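# Reseat two misplaced gears on the furnace tray

## Task

Fix the two gears that are placed wrongly so that each gear on the furnace tray rests flat on its peg with its narrow end facing up, then open the grippers and release them.

## Robot and tools

Robot: two 6-joint arms, left_arm and right_arm, each with a parallel two-finger gripper and a wrist camera. Bases in the scene frame: left_arm at (-0.011, +0.243, 0) m, right_arm at (-0.004, -0.251, 0) m, both turned only slightly about z.

Frame: one shared scene frame. Origin on the table surface midway between the arms, +z up, +x away from the robot over the table, +y toward left_arm. The arm names do not correspond to image sides. Fingers extend along the gripper's +z axis and close along its y axis. The reported hand point lies between the finger pads, roughly 1 cm short of the tips; it can be somewhat wrong, more so when the arm is stretched far.

execute_actions(actions, pictures): actions is a list holding zero or one item. Empty list: no motion, just returns the state. Motion item: {"rows": [...], "steps": n}, with 1 to 15 rows and steps 1 to 15 (default 15); each control step is 1/30 s and uses one row, the final row repeating if rows run out. Wait item: {"steps": n} with no rows, n up to 300; it issues nothing new and returns once n steps have elapsed since the previous result (your writing time is included). pictures (true/false) decides whether camera images come back; default is to include them. A refused call moves nothing.

Row layout: one list of 14 numbers for both arms, each within [-1, 1]. Positions 1-6 are left_arm joint offsets in the order waist, shoulder, elbow, wrist pitch, wrist yaw, wrist roll; position 7 is left gripper opening; positions 8-14 repeat this for right_arm. Always give all 14, even if one arm is idle.

Joint numbers are scaled offsets, not poses. Multiply by 1.264 (waist), 1.32 (shoulder), 1.276 (elbow), 1.83 (wrist pitch), 1.686 (wrist yaw) or 2.022 (wrist roll) to get radians. Each offset is measured from the joint angles printed in the most recent result that lists them; for a second or later call in the same reply, or before any result has shown angles, it is measured from where the arm stands when that action begins. Rows are not cumulative: every row refers to the same base angles. Stated joint ranges (rad): waist -2.880..2.880, shoulder 0.000..3.142, elbow 0.000..3.019, wrist pitch -1.693..1.571, wrist yaw -1.571..1.571, wrist roll -2.094..2.094. The true stops may differ by up to 0.019 rad. Asking for more than 0.019 rad beyond a stop gets the call refused; smaller overshoots are clipped at the real stop and may produce a "joint sent to its limit" line (possibly about an earlier action). Absence of that line does not prove more travel exists.

Opening is absolute, not an offset: +1 fully open, -1 closed. grip_measured in results reports finger opening on that same scale; each gripper's reading may be off by about 1 mm, consistently. To hold a part, command roughly 0.03 below grip_measured; smaller margins grip more gently. Thin parts (under about 2 mm) are gripped more weakly.

Motion limits: each step the target may lead the measured angle by at most 0.264 (waist), 0.32 (shoulder), 0.276 (elbow), 0.33 (wrist pitch), 0.186 (wrist yaw), 0.522 (wrist roll) rad, so large moves need several actions. If targets would shift the hand over 70 mm from where it is, all joints are scaled back. Sending zero offsets is not a pause: it pulls joints back to the base angles, and arms may droop between actions. To hold a pose, in a reply's first call send offsets that return to the desired angles, zeros in later calls, and enlarge the correction if a joint keeps falling short. Between commands the arms keep heading to the last target until they stall or a step is HELD.

Result lines: the state line gives each gripper's position (m) and orientation quat_wxyz, left_arm then right_arm. Joint positions and Joint velocities list, per arm, the six joints (rad, rad/s) plus the finger-pad gap (m, m/s; 0.094 m when open). "joint command not followed" means a clearance check altered or blocked joint targets on some steps (gripper commands still ran). HELD marks steps where your row was partly or fully not sent. MOTOR HOT appears from 85 °C while carrying load; at 100 °C an OVER-TEMPERATURE FAULT makes that arm go limp and drop what it holds, so do not hold parts longer than needed.

zoom_image(camera, region): camera is one of cam_high, cam_low, cam_left_wrist, cam_right_wrist (all 504x504); region is [x0, y0, x1, y1] in pixels of that camera's latest image, top-left origin, at most 504 by 504. Returns an enlarged view; moves nothing. Camera calibrations (pinhole with radial distortion, world-to-camera transforms) are supplied; they may be a few degrees and millimetres off.

read_manual(section): returns only licence text ("licences"); no motion.

finished_scene(scene): pass the current scene number (1 or 2). Ends that scene for good and reports whether the goal holds; then the next scene's task is given.

Avoid: pushing anything off the table (instant failure), letting the arms collide or press on each other, dropping or slamming gears, shoving hard, and leaving gears tilted. Brief external tugs on held parts or nudges to loose ones may occur; keep a firm grip and check the result with pictures before releasing and finishing.

Each tool is called after "Request:" in YAML: its name, and indented under it one key for each argument.

## Session

Request:
execute_actions:
  actions: []

Scene clock: 0.00 s of 6880.00 s.
left_arm: end_effector_position=(+0.5430, -0.1383, +0.1716) grip_measured=+1.000 end_effector_quat_wxyz=(-0.100, -0.416, +0.896, -0.121) | right_arm: end_effector_position=(+0.2993, -0.6377, +0.2480) grip_measured=+1.000 end_effector_quat_wxyz=(+0.030, +0.523, +0.852, -0.022)
Joint positions: left_arm=[-0.592  2.088  2.042 -1.438  0.303 -1.409  0.094] | right_arm=[-0.785  1.577  1.536 -1.458  0.02   0.201  0.094]
Joint velocities: left_arm=[ 0.005  0.005 -0.017 -0.002  0.022  0.022  0.   ] | right_arm=[-0.005 -0.005 -0.002 -0.017 -0.066 -0.007  0.   ]
camera_calibration (this result's frames):
cam_left_wrist: T_world_to_cam=[[0.763797, -0.629173, 0.144064, -0.526978], [-0.480661, -0.405474, 0.777532, 0.07453], [-0.430788, -0.663123, -0.612119, 0.37199], [0, 0, 0, 1]] pos_world=[0.598577, -0.0546656, 0.245671]
cam_right_wrist: T_world_to_cam=[[-0.892121, -0.451409, 0.0187237, -0.0278579], [-0.378985, 0.770263, 0.512899, 0.480909], [-0.245949, 0.450472, -0.858245, 0.695601], [0, 0, 0, 1]] pos_world=[0.328487, -0.69635, 0.35086]

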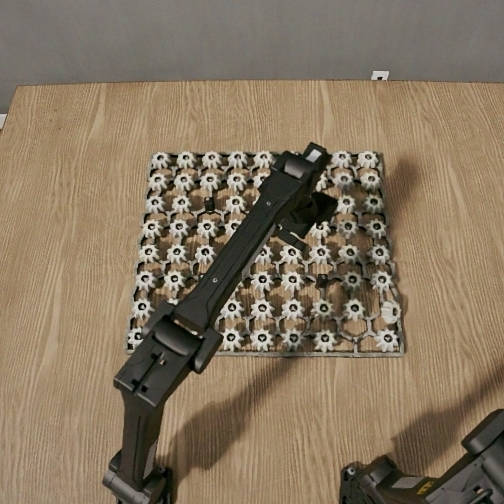

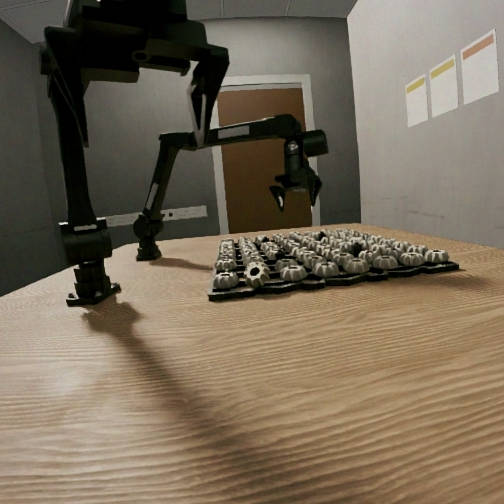

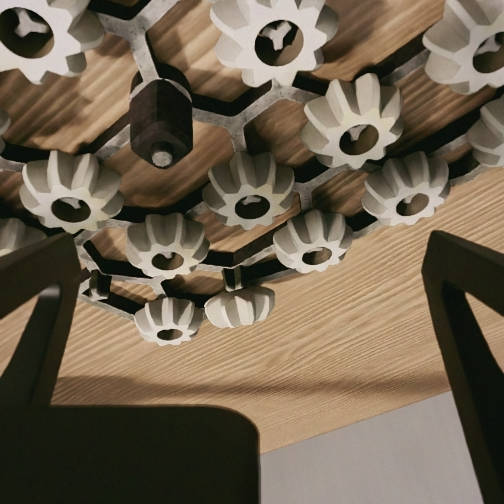

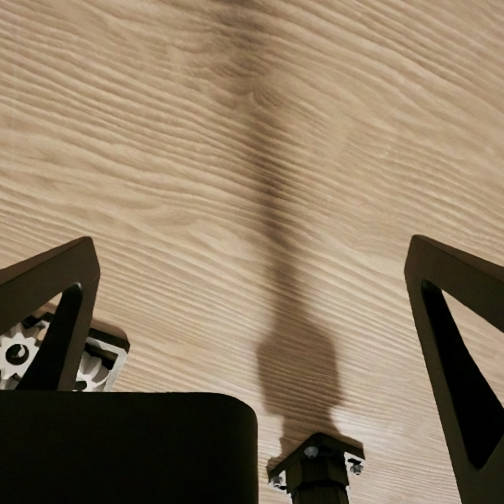

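Request:
execute_actions:
  actions:
    - {"rows":[[0,-0.2,-0.1,0,0,0,1,0,0,0.01,0,0,0,1],[0,-0.4,-0.2,0,0,0,1,0,0,0.01,0,0,0,1],[0.2,-0.6,-0.35,0.05,0,0.2,1,0,0,0.01,0,0,0,1],[0.5,-0.8,-0.5,0.1,-0.18,0.4,1,0,0,0.01,0,0,0,1],[1,-1,-0.65,0.2,-0.18,0.7,1,0,0,0.01,0,0,0,1]],"steps":15}
  pictures: false

Request:
execute_actions:
  actions:
    - {"steps":90}

Scene clock: 7.30 s of 6880.00 s.
left_arm: end_effector_position=(+0.5279, +0.1146, +0.1821) grip_measured=+1.000 end_effector_quat_wxyz=(+0.071, -0.369, +0.924, -0.072) | right_arm: end_effector_position=(+0.2993, -0.6377, +0.2480) grip_measured=+1.000 end_effector_quat_wxyz=(+0.030, +0.523, +0.852, -0.022)
Joint positions: left_arm=[-0.288  1.68   1.479 -1.169  0.038 -0.986  0.094] | right_arm=[-0.785  1.577  1.536 -1.458  0.02   0.201  0.094]
Joint velocities: left_arm=[ 1.118 -1.001 -1.131  0.393 -0.198  1.062  0.   ] | right_arm=[-0.015 -0.015 -0.007  0.002 -0.007 -0.066  0.   ]
Steps of this call (steps 1 to 90: nothing new was sent; then 3.80 s passed at rest; steps 91 to 105: all 15 steps of this action). Readings (joint positions):
91: left_arm=[-0.592 2.079 2.031 -1.435 0.303 -1.409] | right_arm=[-0.785 1.577 1.536 -1.458 0.020 0.201]
92: left_arm=[-0.592 2.058 1.993 -1.430 0.303 -1.409] | right_arm=[-0.785 1.577 1.536 -1.458 0.020 0.201]
94: left_arm=[-0.582 2.003 1.903 -1.421 0.280 -1.361] | right_arm=[-0.785 1.577 1.536 -1.458 0.020 0.201]
98: left_arm=[-0.513 1.894 1.749 -1.301 0.154 -1.231] | right_arm=[-0.785 1.577 1.536 -1.458 0.020 0.201]
105: the state above

Scene clock: 10.30 s of 6880.00 s.
left_arm: end_effector_position=(+0.2389, +0.4734, +0.4519) grip_measured=+1.000 end_effector_quat_wxyz=(+0.410, -0.330, +0.835, +0.160) | right_arm: end_effector_position=(+0.2993, -0.6377, +0.2480) grip_measured=+1.000 end_effector_quat_wxyz=(+0.030, +0.523, +0.852, -0.022)
Joint positions: left_arm=[ 0.679  0.774  1.203 -1.089 -0.002 -0.006  0.094] | right_arm=[-0.785  1.577  1.536 -1.458  0.02   0.201  0.094]
Joint velocities: left_arm=[-0.015 -0.024 -0.012 -0.007 -0.022 -0.037  0.   ] | right_arm=[-0.005  0.005 -0.007 -0.017  0.037 -0.037  0.   ]
Steps of this call (steps 1 to 60: the robot went on to your last target; steps 61 to 90: nothing new was sent). Readings (joint positions):
1: left_arm=[-0.249 1.646 1.439 -1.158 0.032 -0.948] | right_arm=[-0.785 1.577 1.536 -1.458 0.020 0.201]
2: left_arm=[-0.209 1.611 1.400 -1.150 0.026 -0.910] | right_arm=[-0.785 1.577 1.536 -1.458 0.020 0.201]
4: left_arm=[-0.126 1.543 1.335 -1.139 0.019 -0.834] | right_arm=[-0.785 1.577 1.536 -1.458 0.020 0.201]
8: left_arm=[0.041 1.410 1.258 -1.126 0.011 -0.684] | right_arm=[-0.785 1.577 1.536 -1.458 0.020 0.201]
90: the state above
All arms were judged still, so your last target was given up. Only a new action makes them travel on or press farther. Fingers that are still opening or closing keep moving.
camera_calibration (this result's frames):
cam_left_wrist: T_world_to_cam=[[0.673581, -0.739113, 0.000867407, 0.188094], [-0.707684, -0.645277, -0.287752, 0.607643], [0.213241, 0.193211, -0.957704, 0.41506], [0, 0, 0, 1]] pos_world=[0.214815, 0.450927, 0.572192]
cam_right_wrist: T_world_to_cam=[[-0.892121, -0.451409, 0.0187237, -0.0278579], [-0.378985, 0.770263, 0.512899, 0.480909], [-0.245949, 0.450472, -0.858245, 0.695601], [0, 0, 0, 1]] pos_world=[0.328487, -0.69635, 0.35086]

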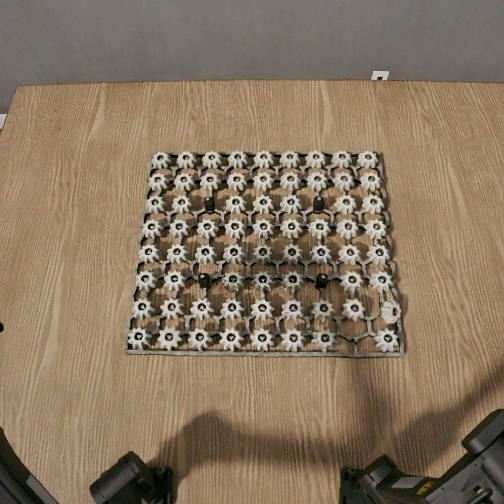

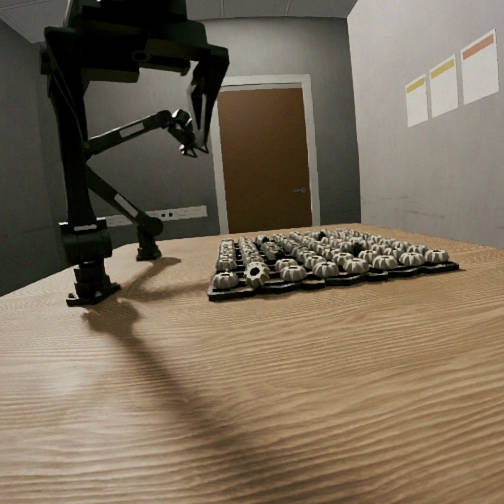

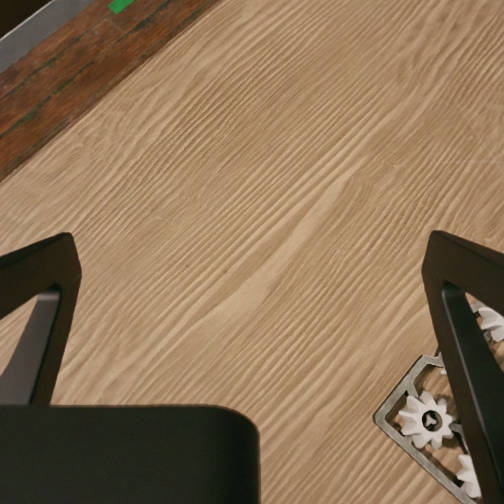

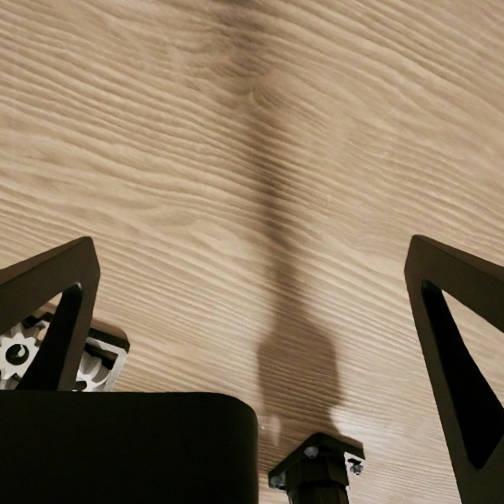

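Request:
zoom_image:
  camera: "cam_high"
  region: [120,140,410,365]

Request:
zoom_image:
  camera: "cam_low"
  region: [200,220,360,310]

Region (120, 140, 410, 365) of cam_high's 504x504 image, scaled by 1.738, with more detail than that image has; it fills the top 391 rows of this view, and the rest is white.

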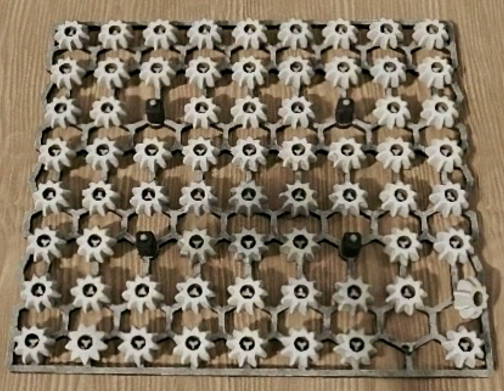

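Region (200, 220, 360, 310) of cam_low's 504x504 image, scaled by 3.150, with more detail than that image has; it fills the top 284 rows of this view, and the rest is white.

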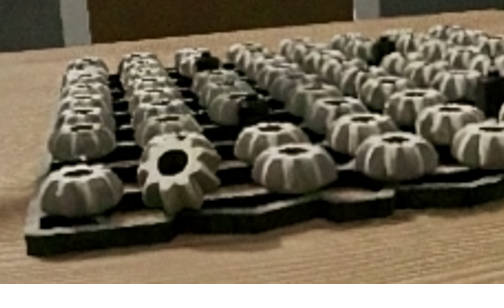

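Request:
zoom_image:
  camera: "cam_high"
  region: [260,240,410,360]

Request:
zoom_image:
  camera: "cam_high"
  region: [125,145,275,265]

Request:
zoom_image:
  camera: "cam_high"
  region: [250,145,400,265]

Request:
zoom_image:
  camera: "cam_high"
  region: [120,240,270,360]

Region (260, 240, 410, 360) of cam_high's 504x504 image, scaled by 3.360, with more detail than that image has; it fills the top 403 rows of this view, and the rest is white.

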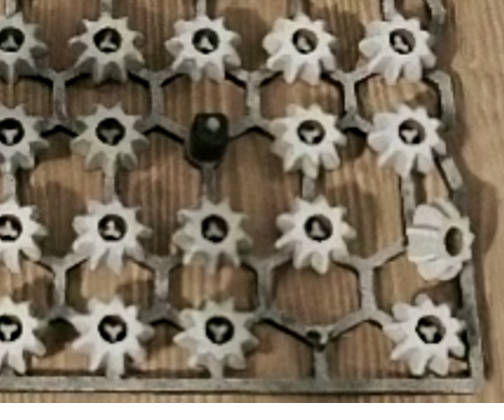

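Region (125, 145, 275, 265) of cam_high's 504x504 image, scaled by 3.360, with more detail than that image has; it fills the top 403 rows of this view, and the rest is white.

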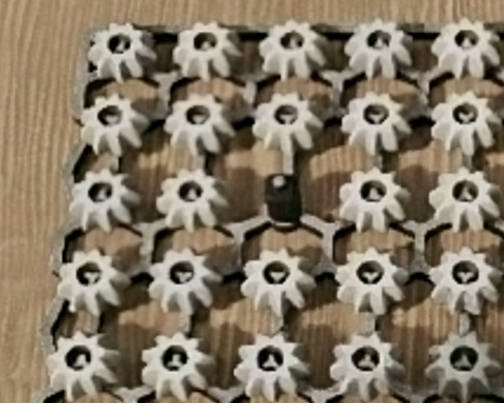

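Region (250, 145, 400, 265) of cam_high's 504x504 image, scaled by 3.360, with more detail than that image has; it fills the top 403 rows of this view, and the rest is white.

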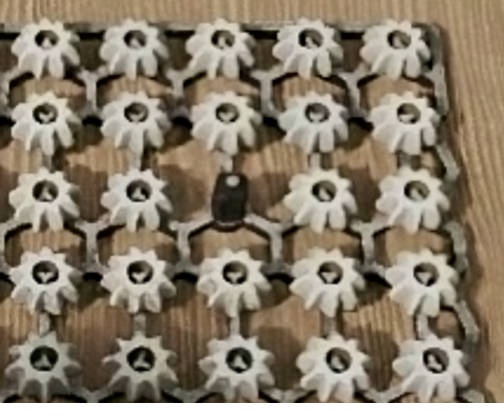

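Region (120, 240, 270, 360) of cam_high's 504x504 image, scaled by 3.360, with more detail than that image has; it fills the top 403 rows of this view, and the rest is white.

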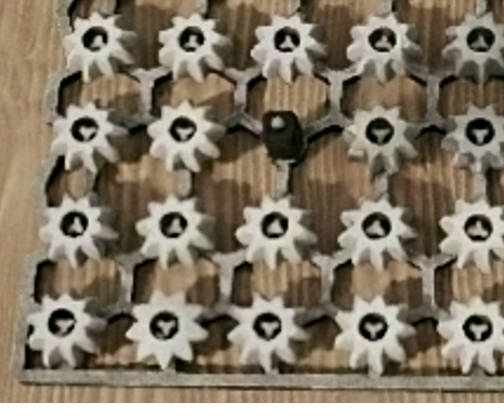

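Request:
execute_actions:
  actions:
    - {"rows":[[-0.25,0.05,-0.03,-0.03,0,0,1,0.15,0,-0.06,0.03,0,-0.03,1],[-0.5,0.15,-0.07,-0.06,0,0,1,0.3,-0.02,-0.12,0.06,0,-0.06,1],[-0.7,0.28,-0.1,-0.09,0,0,1,0.49,-0.03,-0.18,0.09,0,-0.1,1],[-0.7,0.413,-0.14,-0.09,0,0,1,0.49,-0.03,-0.22,0.11,0,-0.1,1]],"steps":15}
  pictures: false

Request:
execute_actions:
  actions:
    - {"steps":60}

Scene clock: 45.10 s of 6880.00 s.
left_arm: end_effector_position=(+0.3585, +0.3231, +0.2004) grip_measured=+1.000 end_effector_quat_wxyz=(+0.090, -0.109, +0.990, +0.013) | right_arm: end_effector_position=(+0.4293, -0.3924, +0.1651) grip_measured=+1.000 end_effector_quat_wxyz=(+0.014, +0.176, +0.984, -0.012)
Joint positions: left_arm=[ 0.145  1.226  1.048 -1.211 -0.007 -0.007  0.094] | right_arm=[-0.194  1.543  1.278 -1.275  0.02   0.046  0.094]
Joint velocities: left_arm=[-1.48   1.177 -0.281 -0.129 -0.037 -0.022  0.   ] | right_arm=[ 1.304  0.005 -0.144  0.159 -0.168 -0.286  0.   ]
Steps of this call (steps 1 to 90: nothing new was sent; then 31.30 s passed at rest; steps 91 to 105: all 15 steps of this action). Readings (joint positions):
91: left_arm=[0.662 0.776 1.201 -1.094 -0.010 -0.007] | right_arm=[-0.777 1.577 1.531 -1.452 0.024 0.197]
92: left_arm=[0.618 0.782 1.197 -1.106 -0.010 -0.007] | right_arm=[-0.763 1.572 1.518 -1.437 0.027 0.189]
94: left_arm=[0.537 0.813 1.181 -1.131 -0.008 -0.007] | right_arm=[-0.705 1.557 1.467 -1.394 0.027 0.162]
98: left_arm=[0.412 0.929 1.125 -1.168 -0.007 -0.007] | right_arm=[-0.542 1.543 1.360 -1.332 0.027 0.115]
105: the state above

Scene clock: 47.10 s of 6880.00 s.
left_arm: end_effector_position=(+0.3462, +0.1924, +0.1461) grip_measured=+1.000 end_effector_quat_wxyz=(-0.000, +0.066, +0.998, -0.000) | right_arm: end_effector_position=(+0.4305, -0.3812, +0.1615) grip_measured=+1.000 end_effector_quat_wxyz=(+0.011, +0.146, +0.989, -0.012)
Joint positions: left_arm=[-0.205  1.334  1.008 -1.245  0.001 -0.007  0.094] | right_arm=[-0.17   1.543  1.268 -1.27   0.02   0.009  0.094]
Joint velocities: left_arm=[-0.015  0.015  0.007  0.002 -0.022 -0.037  0.   ] | right_arm=[-0.005  0.005 -0.002 -0.002  0.007  0.022  0.   ]
Steps of this call (steps 1 to 30: the robot went on to your last target; steps 31 to 60: nothing new was sent). Readings (joint positions):
1: left_arm=[0.092 1.263 1.038 -1.216 -0.007 -0.007] | right_arm=[-0.156 1.543 1.274 -1.271 0.017 0.038]
2: left_arm=[0.035 1.295 1.030 -1.220 -0.007 -0.007] | right_arm=[-0.130 1.543 1.270 -1.270 0.016 0.030]
4: left_arm=[-0.091 1.339 1.016 -1.228 -0.007 -0.007] | right_arm=[-0.112 1.543 1.268 -1.270 0.015 0.021]
8: left_arm=[-0.248 1.354 1.008 -1.242 0.003 -0.007] | right_arm=[-0.146 1.543 1.268 -1.270 0.017 0.013]
60: the state above
All arms were judged still, so your last target was given up. Only a new action makes them travel on or press farther. Fingers that are still opening or closing keep moving.
camera_calibration (this result's frames):
cam_left_wrist: T_world_to_cam=[[-0.141003, -0.989971, 0.00864257, 0.237571], [-0.805136, 0.119747, 0.580876, 0.173932], [-0.576085, 0.0749466, -0.813946, 0.428673], [0, 0, 0, 1]] pos_world=[0.42049, 0.182233, 0.245831]
cam_right_wrist: T_world_to_cam=[[-0.28971, -0.956558, 0.0326317, -0.247611], [-0.791473, 0.258603, 0.553801, 0.353324], [-0.538181, 0.134614, -0.832009, 0.539195], [0, 0, 0, 1]] pos_world=[0.498096, -0.400809, 0.261024]

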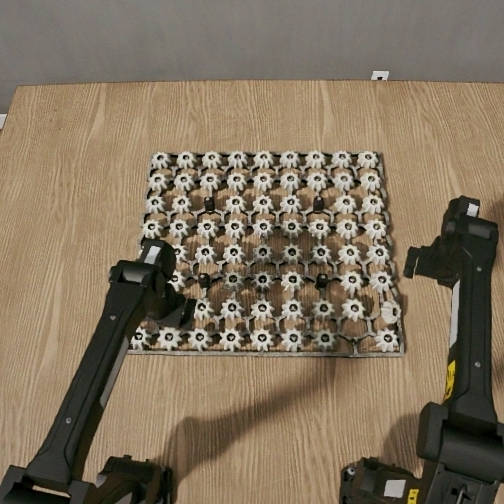

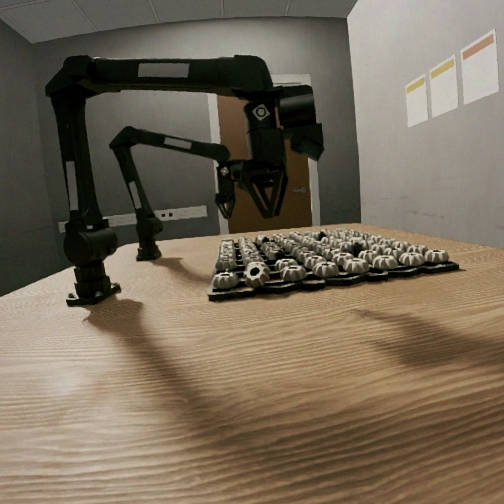

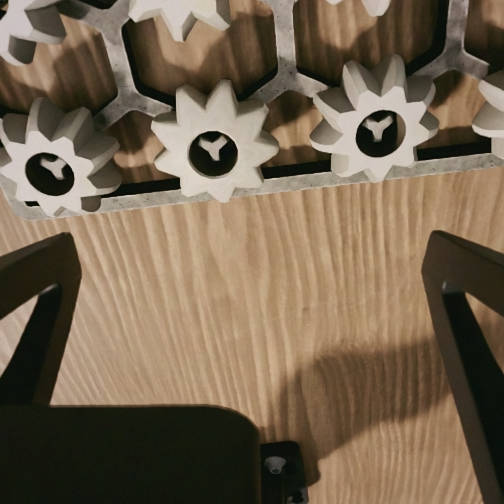

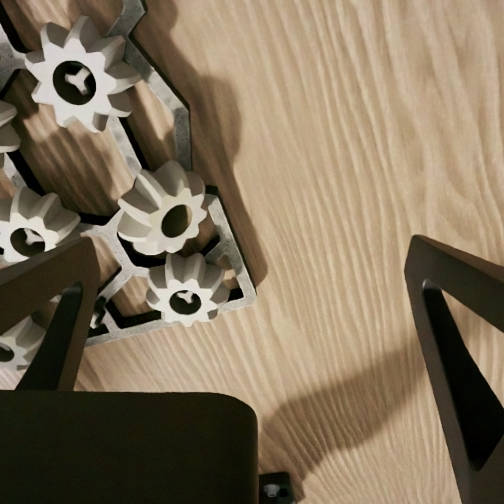

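Request:
execute_actions:
  actions:
    - {"rows":[[0.02,0,-0.03,0.03,0,0.1,0.7,0,0,-0.05,0.04,0,0,0],[0.04,0.01,-0.06,0.06,0,0.2,0.7,-0.005,0.01,-0.1,0.08,0,0,-1],[0.04,0.02,-0.09,0.09,0,0.32,0.7,-0.005,0.02,-0.14,0.11,0,0,-1],[0.04,0.03,-0.105,0.107,0,0.32,0.7,-0.005,0.028,-0.18,0.142,0,0,-1]],"steps":15}
  pictures: false

Request:
execute_actions:
  actions:
    - {"steps":40}

Scene clock: 62.60 s of 6880.00 s.
left_arm: end_effector_position=(+0.3302, +0.2123, +0.0760) grip_measured=+0.703 end_effector_quat_wxyz=(-0.010, +0.335, +0.942, -0.003) | right_arm: end_effector_position=(+0.3963, -0.3713, +0.0592) grip_measured=-0.996 end_effector_quat_wxyz=(-0.008, +0.146, +0.989, -0.009)
Joint positions: left_arm=[-0.154  1.384  0.853 -1.06   0.001  0.596  0.08 ] | right_arm=[-0.17   1.59   1.031 -1.024  0.02   0.009  0.   ]
Joint velocities: left_arm=[-0.024 -0.015  0.002 -0.007 -0.037  0.242  0.001] | right_arm=[ 0.005 -0.073  0.007  0.022 -0.007 -0.022 -0.001]
Steps of this call (steps 1 to 90: nothing new was sent; then 12.00 s passed at rest; steps 91 to 105: all 15 steps of this action). Readings (joint positions):
91: left_arm=[-0.204 1.334 1.003 -1.236 0.001 0.020] | right_arm=[-0.170 1.542 1.262 -1.258 0.020 0.009]
92: left_arm=[-0.199 1.334 0.990 -1.211 0.001 0.082] | right_arm=[-0.170 1.538 1.242 -1.222 0.020 0.009]
94: left_arm=[-0.179 1.335 0.940 -1.129 0.001 0.263] | right_arm=[-0.170 1.528 1.170 -1.125 0.020 0.009]
98: left_arm=[-0.154 1.370 0.861 -1.072 0.001 0.478] | right_arm=[-0.170 1.558 1.048 -1.041 0.020 0.009]
105: the state above

Scene clock: 63.93 s of 6880.00 s.
left_arm: end_effector_position=(+0.3304, +0.2123, +0.0760) grip_measured=+0.703 end_effector_quat_wxyz=(-0.009, +0.349, +0.937, -0.003) | right_arm: end_effector_position=(+0.3970, -0.3715, +0.0624) grip_measured=-0.996 end_effector_quat_wxyz=(-0.003, +0.146, +0.989, -0.010)
Joint positions: left_arm=[-0.154  1.384  0.853 -1.06   0.001  0.627  0.08 ] | right_arm=[-0.17   1.582  1.031 -1.023  0.02   0.009  0.   ]
Joint velocities: left_arm=[-0.005 -0.005  0.007 -0.007  0.066  0.037  0.001] | right_arm=[-0.005 -0.015  0.007 -0.002 -0.037 -0.051  0.   ]
Steps of this call (steps 1 to 30: the robot went on to your last target; steps 31 to 40: nothing new was sent). Readings (joint positions):
1: left_arm=[-0.154 1.384 0.853 -1.060 0.001 0.602] | right_arm=[-0.170 1.588 1.031 -1.023 0.020 0.009]
2: left_arm=[-0.154 1.384 0.853 -1.060 0.001 0.607] | right_arm=[-0.170 1.586 1.031 -1.023 0.020 0.009]
4: left_arm=[-0.154 1.384 0.853 -1.060 0.001 0.615] | right_arm=[-0.170 1.583 1.031 -1.023 0.020 0.009]
8: left_arm=[-0.154 1.384 0.853 -1.060 0.001 0.622] | right_arm=[-0.170 1.582 1.031 -1.023 0.020 0.009]
40: the state above
All arms were judged still, so your last target was given up. Only a new action makes them travel on or press farther. Fingers that are still opening or closing keep moving.
camera_calibration (this result's frames):
cam_left_wrist: T_world_to_cam=[[-0.662082, -0.749157, 0.0202562, 0.375803], [-0.595563, 0.542362, 0.592578, 0.0396628], [-0.45492, 0.380271, -0.805258, 0.25552], [0, 0, 0, 1]] pos_world=[0.388675, 0.162857, 0.174644]
cam_right_wrist: T_world_to_cam=[[-0.288773, -0.956831, 0.0329247, -0.245231], [-0.775302, 0.253887, 0.578315, 0.369462], [-0.561709, 0.141475, -0.815149, 0.448306], [0, 0, 0, 1]] pos_world=[0.467446, -0.391871, 0.159844]

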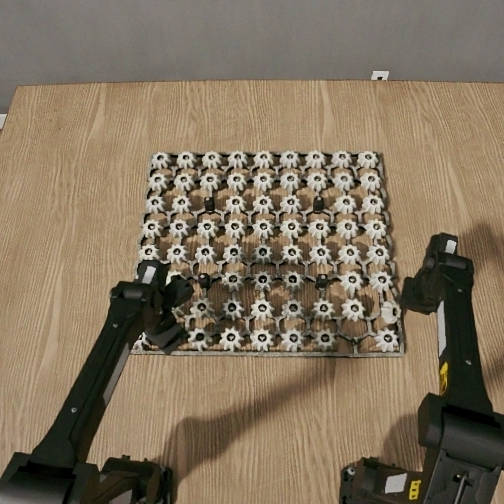

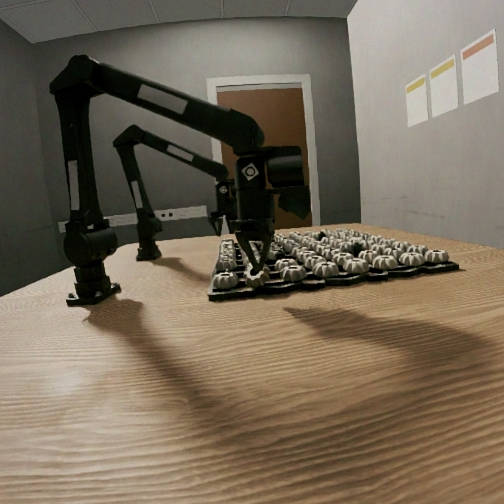

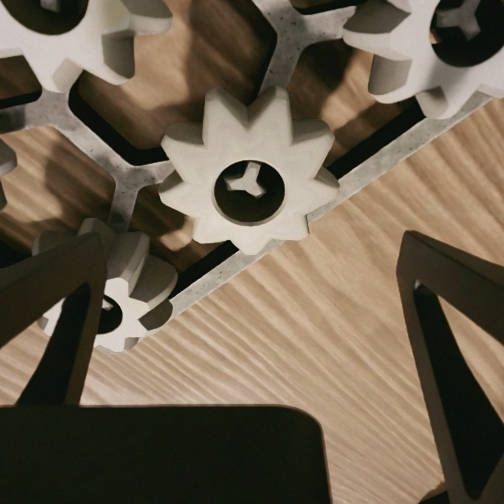

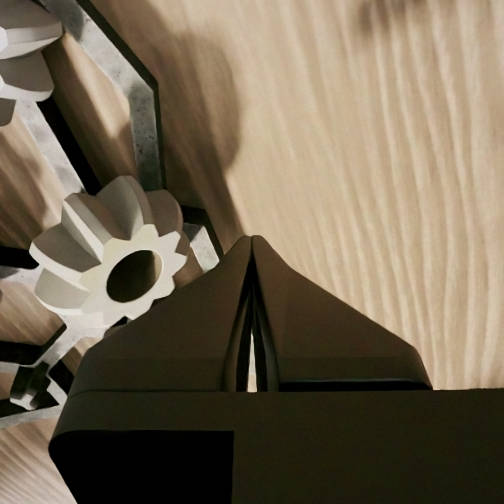

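Request:
execute_actions:
  actions:
    - {"rows":[[-0.012,0.02,-0.012,0.028,0,0,0.7,0,0.015,0.01,0.011,0,0,-1],[-0.012,0.045,-0.026,0.056,0,0,0.7,0,0.015,0.01,0.011,0,0,-1],[-0.012,0.045,-0.026,0.056,0,0,0.7,0.02,0.015,0.01,0.011,0,0,-1],[-0.012,0.066,-0.039,0.084,0,0,0.7,0.035,0.015,0.01,0.011,0,0,-1],[-0.012,0.066,-0.039,0.084,0,0,0.7,0.05,0.015,0.01,0.011,0,0,-1]],"steps":15}

Scene clock: 75.27 s of 6880.00 s.
left_arm: end_effector_position=(+0.3299, +0.2093, +0.0257) grip_measured=+0.703 end_effector_quat_wxyz=(-0.016, +0.354, +0.935, -0.005) | right_arm: end_effector_position=(+0.4061, -0.3442, +0.0623) grip_measured=-0.996 end_effector_quat_wxyz=(+0.001, +0.112, +0.994, -0.010)
Joint positions: left_arm=[-0.163  1.481  0.793 -0.917  0.     0.627  0.08 ] | right_arm=[-0.102  1.583  1.031 -1.015  0.02   0.009  0.   ]
Joint velocities: left_arm=[-0.015  0.005 -0.017  0.027  0.051  0.022  0.001] | right_arm=[ 0.005  0.015 -0.012 -0.002 -0.095  0.007 -0.   ]
Steps of this call (steps 1 to 90: nothing new was sent; then 7.83 s passed at rest; steps 91 to 105: all 15 steps of this action). Readings (joint positions):
91: left_arm=[-0.154 1.385 0.851 -1.053 0.001 0.627] | right_arm=[-0.170 1.582 1.031 -1.022 0.020 0.009]
92: left_arm=[-0.156 1.388 0.845 -1.031 0.001 0.627] | right_arm=[-0.170 1.582 1.031 -1.020 0.020 0.009]
94: left_arm=[-0.160 1.408 0.831 -0.980 0.001 0.627] | right_arm=[-0.166 1.583 1.031 -1.017 0.020 0.009]
98: left_arm=[-0.163 1.469 0.803 -0.923 0.001 0.627] | right_arm=[-0.124 1.583 1.031 -1.015 0.020 0.009]
105: the state above
camera_calibration (this result's frames):
cam_left_wrist: T_world_to_cam=[[-0.668885, -0.742845, 0.0278129, 0.374952], [-0.582233, 0.546791, 0.601684, 0.0651915], [-0.462166, 0.386264, -0.79825, 0.216825], [0, 0, 0, 1]] pos_world=[0.388966, 0.159134, 0.123427]
cam_right_wrist: T_world_to_cam=[[-0.223048, -0.974254, 0.032856, -0.249237], [-0.794892, 0.201288, 0.57239, 0.359927], [-0.564266, 0.101553, -0.819323, 0.437007], [0, 0, 0, 1]] pos_world=[0.4771, -0.359648, 0.16022]

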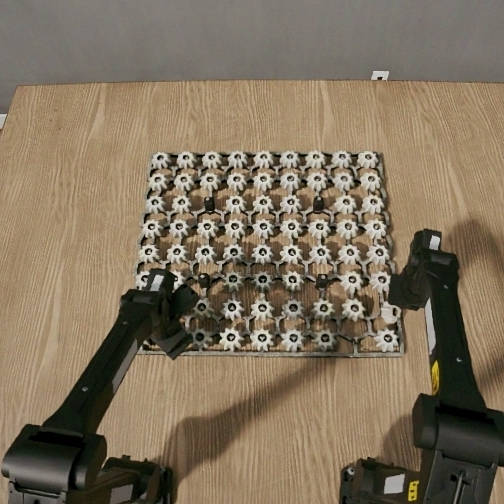

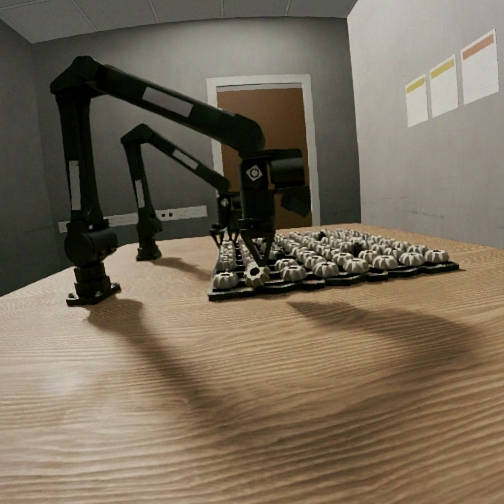

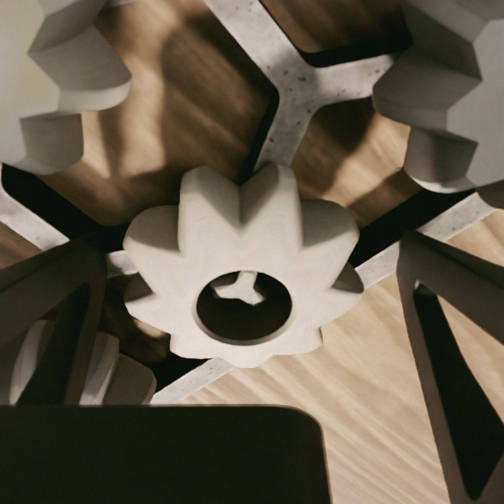

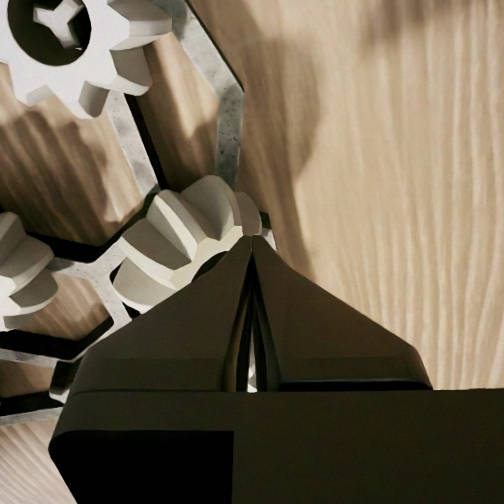

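Request:
execute_actions:
  actions:
    - {"rows":[[0,0,0.01,0,0,0,0.4,0,0,-0.02,0.015,0,0,-1],[0,0,0.01,0,0,0,0.16,0,0,-0.035,0.025,0,0,-1]],"steps":15}

Scene clock: 79.20 s of 6880.00 s.
left_arm: end_effector_position=(+0.3302, +0.2101, +0.0257) grip_measured=+0.206 end_effector_quat_wxyz=(-0.016, +0.354, +0.935, -0.003) | right_arm: end_effector_position=(+0.3982, -0.3425, +0.0515) grip_measured=-0.996 end_effector_quat_wxyz=(-0.000, +0.112, +0.994, -0.010)
Joint positions: left_arm=[-0.163  1.481  0.793 -0.916 -0.004  0.627  0.057] | right_arm=[-0.102  1.581  0.995 -0.983  0.02   0.009  0.   ]
Joint velocities: left_arm=[ 0.005 -0.005 -0.002 -0.002 -0.081  0.022  0.   ] | right_arm=[ 0.005  0.005 -0.007 -0.007  0.037 -0.037 -0.   ]
Steps of this call (steps 1 to 15: the robot went on to your last target; steps 16 to 90: nothing new was sent; then 0.43 s passed at rest; steps 91 to 105: all 15 steps of this action). Readings (joint positions):
91: left_arm=[-0.163 1.481 0.793 -0.916 0.000 0.627] | right_arm=[-0.102 1.583 1.029 -1.012 0.020 0.009]
92: left_arm=[-0.163 1.481 0.793 -0.916 0.000 0.627] | right_arm=[-0.102 1.582 1.024 -1.003 0.020 0.009]
94: left_arm=[-0.163 1.481 0.793 -0.916 -0.004 0.627] | right_arm=[-0.102 1.581 1.011 -0.988 0.020 0.009]
98: left_arm=[-0.163 1.481 0.793 -0.916 -0.004 0.627] | right_arm=[-0.102 1.581 0.995 -0.985 0.020 0.009]
105: the state above
camera_calibration (this result's frames):
cam_left_wrist: T_world_to_cam=[[-0.668734, -0.743112, 0.0240682, 0.375854], [-0.583279, 0.544423, 0.602818, 0.0658042], [-0.461064, 0.389086, -0.797516, 0.215715], [0, 0, 0, 1]] pos_world=[0.389187, 0.159545, 0.123322]
cam_right_wrist: T_world_to_cam=[[-0.222999, -0.974264, 0.0328706, -0.248984], [-0.794038, 0.201101, 0.57364, 0.359009], [-0.565487, 0.10182, -0.818448, 0.424069], [0, 0, 0, 1]] pos_world=[0.46935, -0.357952, 0.149321]

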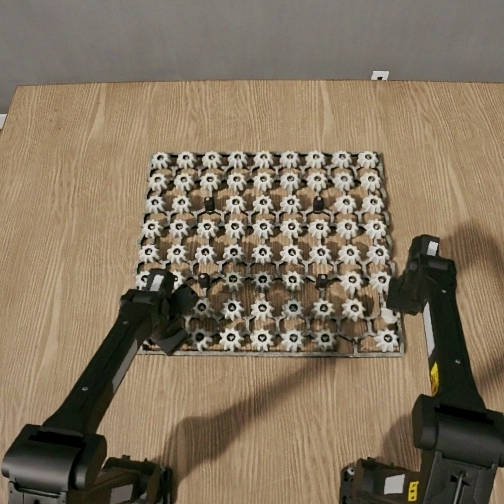

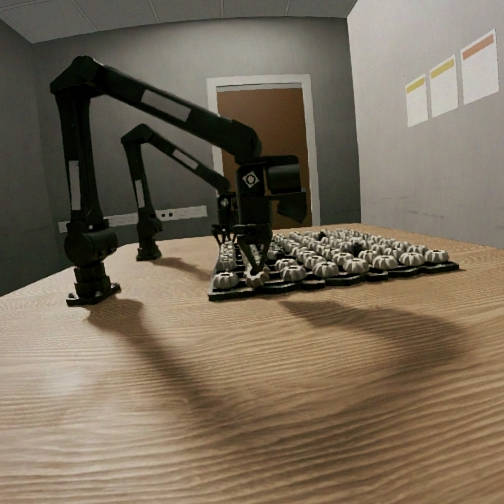

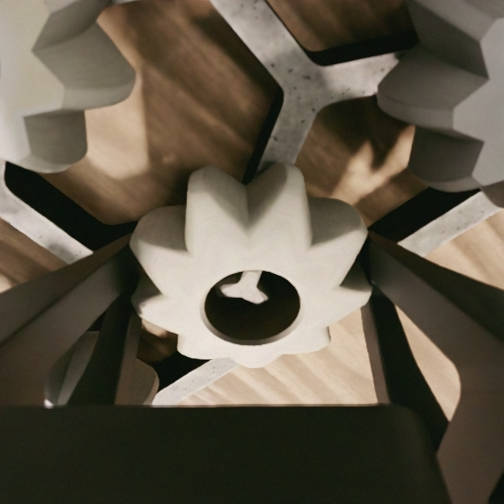

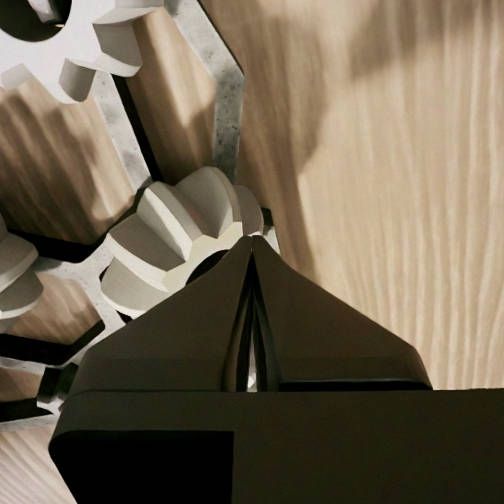

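Request:
execute_actions:
  actions:
    - {"rows":[[0,-0.02,0.03,-0.03,0,0,0.16,0.015,0,0,0,0,0,-1],[0,-0.05,0.06,-0.07,0,0,0.16,0.025,0,0,0,0,0,-1],[0,-0.09,0.09,-0.12,0,0,0.16,0.035,0,-0.005,0.005,0,0,-1],[0,-0.13,0.12,-0.165,0,0,0.16,0.045,0,-0.01,0.01,0,0,-1]],"steps":15}

Scene clock: 83.10 s of 6880.00 s.
left_arm: end_effector_position=(+0.3148, +0.2124, +0.1170) grip_measured=+0.206 end_effector_quat_wxyz=(-0.022, +0.354, +0.935, -0.002) | right_arm: end_effector_position=(+0.4037, -0.3301, +0.0549) grip_measured=-0.997 end_effector_quat_wxyz=(+0.008, +0.093, +0.995, -0.018)
Joint positions: left_arm=[-0.162  1.303  0.896 -1.208 -0.007  0.627  0.057] | right_arm=[-0.064  1.572  0.995 -0.975  0.035  0.009  0.   ]
Joint velocities: left_arm=[-0.005  0.073  0.017 -0.046 -0.022 -0.022  0.001] | right_arm=[-0.015 -0.015 -0.012 -0.002  0.007 -0.022 -0.   ]
Steps of this call (steps 1 to 15: the robot went on to your last target; steps 16 to 90: nothing new was sent; then 0.40 s passed at rest; steps 91 to 105: all 15 steps of this action). Readings (joint positions):
91: left_arm=[-0.163 1.481 0.794 -0.920 -0.005 0.627] | right_arm=[-0.101 1.581 0.995 -0.983 0.020 0.009]
92: left_arm=[-0.163 1.480 0.799 -0.935 -0.009 0.627] | right_arm=[-0.099 1.581 0.995 -0.983 0.020 0.009]
94: left_arm=[-0.162 1.468 0.830 -1.006 -0.009 0.627] | right_arm=[-0.087 1.581 0.995 -0.982 0.020 0.009]
98: left_arm=[-0.162 1.371 0.875 -1.166 -0.008 0.627] | right_arm=[-0.064 1.574 0.995 -0.975 0.037 0.009]
105: the state above
camera_calibration (this result's frames):
cam_left_wrist: T_world_to_cam=[[-0.668283, -0.743395, 0.0275793, 0.364536], [-0.576942, 0.541339, 0.611629, -0.00184536], [-0.469612, 0.39283, -0.790664, 0.281642], [0, 0, 0, 1]] pos_world=[0.374811, 0.161356, 0.21376]
cam_right_wrist: T_world_to_cam=[[-0.186022, -0.981356, 0.0483297, -0.253895], [-0.808967, 0.18089, 0.559331, 0.35903], [-0.557645, 0.0649504, -0.827535, 0.413808], [0, 0, 0, 1]] pos_world=[0.473971, -0.340984, 0.153894]

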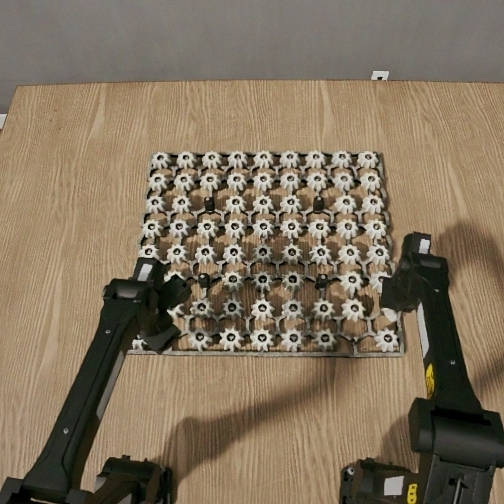

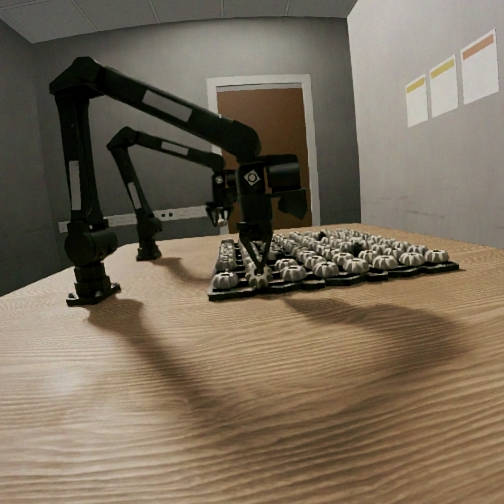

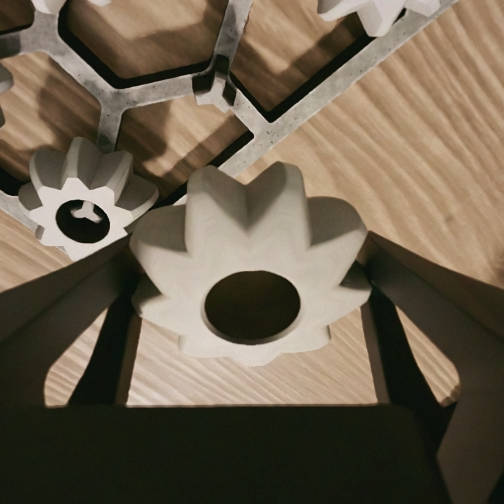

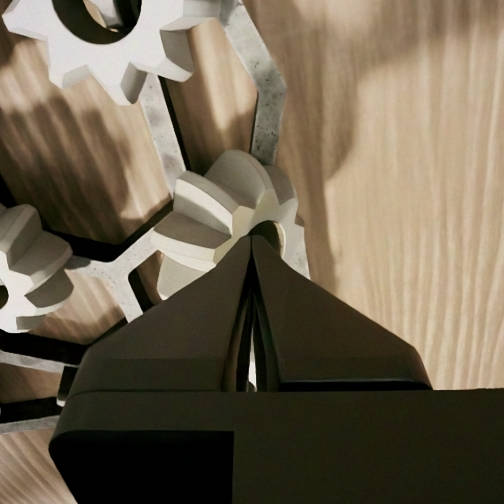

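Request:
execute_actions:
  actions:
    - {"rows":[[0,-0.2,0.03,0.05,0,-0.1,0.16,-0.01,-0.02,0.02,-0.02,-0.008,0,-1],[-0.1,-0.4,0.06,0.1,0,-0.2,0.16,-0.015,-0.05,0.04,-0.06,-0.008,0,-1],[-0.3,-0.6,0.09,0.18,0,-0.3,0.16,-0.015,-0.08,0.06,-0.1,-0.008,0,-1],[-0.6,-0.69,0.13,0.26,0,-0.3,0.16,-0.015,-0.11,0.09,-0.137,-0.008,0,-1],[-1,-0.69,0.13,0.26,0,-0.3,0.16,-0.015,-0.11,0.09,-0.137,-0.008,0,-1]],"steps":15}
  pictures: false

Request:
execute_actions:
  actions:
    - {"steps":45}

Scene clock: 88.77 s of 6880.00 s.
left_arm: end_effector_position=(+0.3335, +0.0799, +0.2529) grip_measured=+0.206 end_effector_quat_wxyz=(+0.304, +0.339, +0.890, -0.019) | right_arm: end_effector_position=(+0.3864, -0.3299, +0.1523) grip_measured=-0.997 end_effector_quat_wxyz=(+0.022, +0.099, +0.995, -0.014)
Joint positions: left_arm=[-0.513  0.952  0.886 -0.887 -0.012  0.286  0.057] | right_arm=[-0.075  1.396  1.084 -1.211  0.025  0.009  0.   ]
Joint velocities: left_arm=[-0.874 -0.786  0.012  0.276  0.022 -0.418  0.001] | right_arm=[-0.005  0.063 -0.002 -0.051  0.022  0.037 -0.001]
Steps of this call (steps 1 to 15: the robot went on to your last target; steps 16 to 90: nothing new was sent; then 2.17 s passed at rest; steps 91 to 105: all 15 steps of this action). Readings (joint positions):
91: left_arm=[-0.162 1.326 0.895 -1.200 -0.001 0.610] | right_arm=[-0.065 1.570 0.995 -0.978 0.035 0.009]
92: left_arm=[-0.167 1.305 0.887 -1.178 -0.004 0.578] | right_arm=[-0.067 1.565 0.995 -0.997 0.029 0.009]
94: left_arm=[-0.200 1.248 0.885 -1.124 -0.012 0.511] | right_arm=[-0.071 1.539 1.000 -1.086 0.025 0.009]
98: left_arm=[-0.310 1.136 0.886 -1.001 -0.012 0.409] | right_arm=[-0.075 1.448 1.031 -1.199 0.025 0.009]
105: the state above

Scene clock: 90.27 s of 6880.00 s.
left_arm: end_effector_position=(+0.0453, -0.0120, +0.5060) grip_measured=+0.206 end_effector_quat_wxyz=(+0.505, +0.492, +0.592, -0.390) | right_arm: end_effector_position=(+0.3861, -0.3299, +0.1456) grip_measured=-0.997 end_effector_quat_wxyz=(+0.012, +0.099, +0.995, -0.013)
Joint positions: left_arm=[-1.422  0.403  0.985 -0.768 -0.005  0.034  0.057] | right_arm=[-0.075  1.414  1.084 -1.214  0.025  0.009  0.   ]
Joint velocities: left_arm=[-0.015  0.015  0.017  0.017  0.037 -0.037 -0.   ] | right_arm=[-0.005  0.005 -0.002 -0.012  0.007  0.007  0.   ]
Steps of this call (steps 1 to 45: the robot went on to your last target). Readings (joint positions):
1: left_arm=[-0.542 0.925 0.886 -0.879 -0.012 0.272] | right_arm=[-0.075 1.399 1.084 -1.213 0.025 0.009]
2: left_arm=[-0.572 0.898 0.886 -0.872 -0.012 0.259] | right_arm=[-0.075 1.403 1.084 -1.213 0.025 0.009]
4: left_arm=[-0.631 0.843 0.886 -0.861 -0.011 0.236] | right_arm=[-0.075 1.409 1.084 -1.214 0.025 0.009]
8: left_arm=[-0.751 0.730 0.886 -0.848 -0.011 0.196] | right_arm=[-0.075 1.414 1.084 -1.214 0.025 0.009]
45: the state above
camera_calibration (this result's frames):
cam_left_wrist: T_world_to_cam=[[-0.978177, -0.203236, -0.0431751, 0.0632102], [-0.117377, 0.712009, -0.69229, 0.367201], [0.171439, -0.672115, -0.720326, 0.47339], [0, 0, 0, 1]] pos_world=[0.0237743, 0.0695689, 0.597934]
cam_right_wrist: T_world_to_cam=[[-0.197801, -0.979522, 0.0375779, -0.254604], [-0.812308, 0.18525, 0.553026, 0.297671], [-0.548663, 0.0788642, -0.832316, 0.480862], [0, 0, 0, 1]] pos_world=[0.455271, -0.342457, 0.245176]

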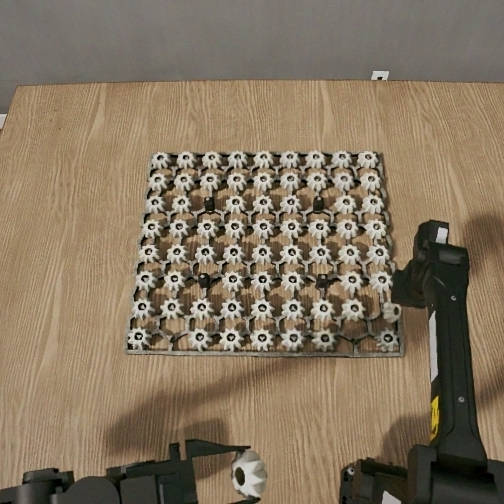

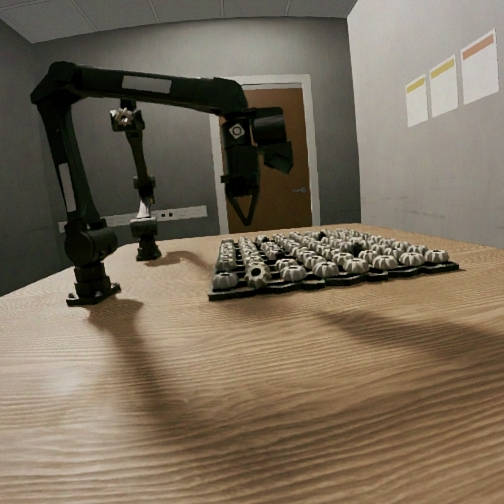

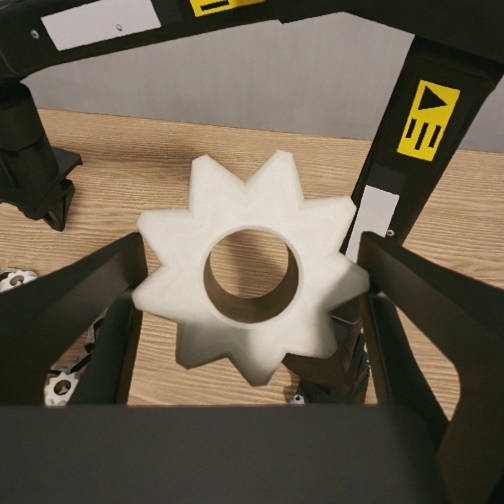

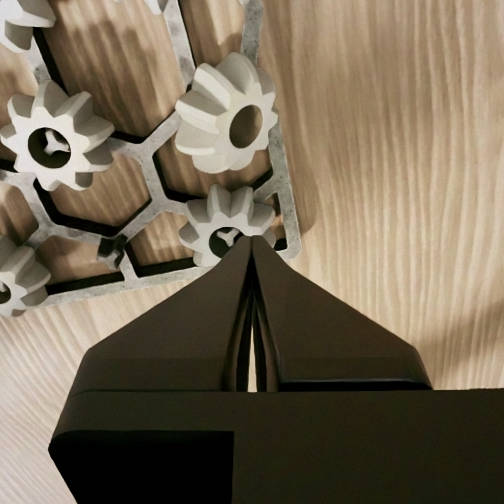

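Request:
execute_actions:
  actions:
    - {"rows":[[0,0,0.02,0,0,0,0.16,0,-0.25,0,0.05,0,0.2,0],[0,0,0.02,0,0,0,0.16,0.1,-0.5,0.01,0.1,0,0.4,1],[-0.05,0,0.03,0,0,0,0.16,0.3,-0.7,0.02,0.16,-0.01,0.6,1],[-0.1,0,0.05,0.02,0,0,0.16,0.6,-0.86,0.03,0.218,-0.01,0.77,1],[-0.16,0,0.06,0.02,0,0,0.16,1,-0.86,0.03,0.218,-0.01,0.77,1]],"steps":15}
  pictures: false

Request:
execute_actions:
  actions:
    - {"steps":60}
  pictures: false

Scene clock: 99.60 s of 6880.00 s.
left_arm: end_effector_position=(-0.0095, -0.0179, +0.5051) grip_measured=+0.206 end_effector_quat_wxyz=(+0.460, +0.552, +0.538, -0.441) | right_arm: end_effector_position=(+0.3859, -0.1691, +0.3698) grip_measured=+1.000 end_effector_quat_wxyz=(+0.379, +0.153, +0.901, +0.144)
Joint positions: left_arm=[-1.632  0.403  0.985 -0.772 -0.002  0.034  0.057] | right_arm=[ 0.327  0.899  1.072 -0.908  0.014  0.543  0.094]
Joint velocities: left_arm=[ 0.024 -0.005  0.007 -0.012 -0.022  0.051 -0.001] | right_arm=[ 1.05  -1.226 -0.007  0.247 -0.051  1.018  0.   ]
From where the robot then was, a joint's target lay farther than a number of 1.0 reaches, so one or more steps of this call were cut to that.
Steps of this call (steps 1 to 15: the robot went on to your last target; steps 16 to 90: nothing new was sent; then 5.83 s passed at rest; steps 91 to 105: all 15 steps of this action). Readings (joint positions):
91: left_arm=[-1.422 0.403 0.985 -0.769 -0.005 0.034] | right_arm=[-0.075 1.403 1.083 -1.206 0.025 0.040]
92: left_arm=[-1.422 0.403 0.985 -0.772 -0.005 0.034] | right_arm=[-0.072 1.385 1.075 -1.186 0.026 0.087]
94: left_arm=[-1.446 0.403 0.985 -0.774 -0.010 0.034] | right_arm=[-0.041 1.324 1.072 -1.130 0.026 0.163]
98: left_arm=[-1.615 0.403 0.985 -0.772 -0.002 0.034] | right_arm=[0.080 1.178 1.072 -1.008 0.021 0.300]
105: the state above

Scene clock: 101.60 s of 6880.00 s.
left_arm: end_effector_position=(-0.0094, -0.0179, +0.5051) grip_measured=+0.206 end_effector_quat_wxyz=(+0.460, +0.552, +0.538, -0.441) | right_arm: end_effector_position=(+0.0836, -0.0899, +0.5841) grip_measured=+1.000 end_effector_quat_wxyz=(+0.178, +0.168, +0.687, +0.684)
Joint positions: left_arm=[-1.631  0.403  0.985 -0.772 -0.002  0.034  0.057] | right_arm=[ 1.195  0.288  1.114 -0.826  0.006  1.555  0.094]
Joint velocities: left_arm=[-0.015 -0.005 -0.017 -0.022 -0.037 -0.051 -0.   ] | right_arm=[-0.005 -0.005 -0.007 -0.012 -0.007 -0.066  0.   ]
Steps of this call (steps 1 to 45: the robot went on to your last target; steps 46 to 60: nothing new was sent). Readings (joint positions):
1: left_arm=[-1.632 0.403 0.985 -0.772 -0.002 0.034] | right_arm=[0.363 0.857 1.072 -0.901 0.014 0.578]
2: left_arm=[-1.631 0.403 0.985 -0.772 -0.002 0.034] | right_arm=[0.400 0.815 1.072 -0.894 0.013 0.614]
4: left_arm=[-1.631 0.403 0.985 -0.772 -0.002 0.034] | right_arm=[0.474 0.731 1.072 -0.883 0.012 0.687]
8: left_arm=[-1.631 0.403 0.985 -0.772 -0.002 0.034] | right_arm=[0.626 0.555 1.072 -0.869 0.010 0.837]
60: the state above
All arms were judged still, so your last target was given up. Only a new action makes them travel on or press farther. Fingers that are still opening or closing keep moving.


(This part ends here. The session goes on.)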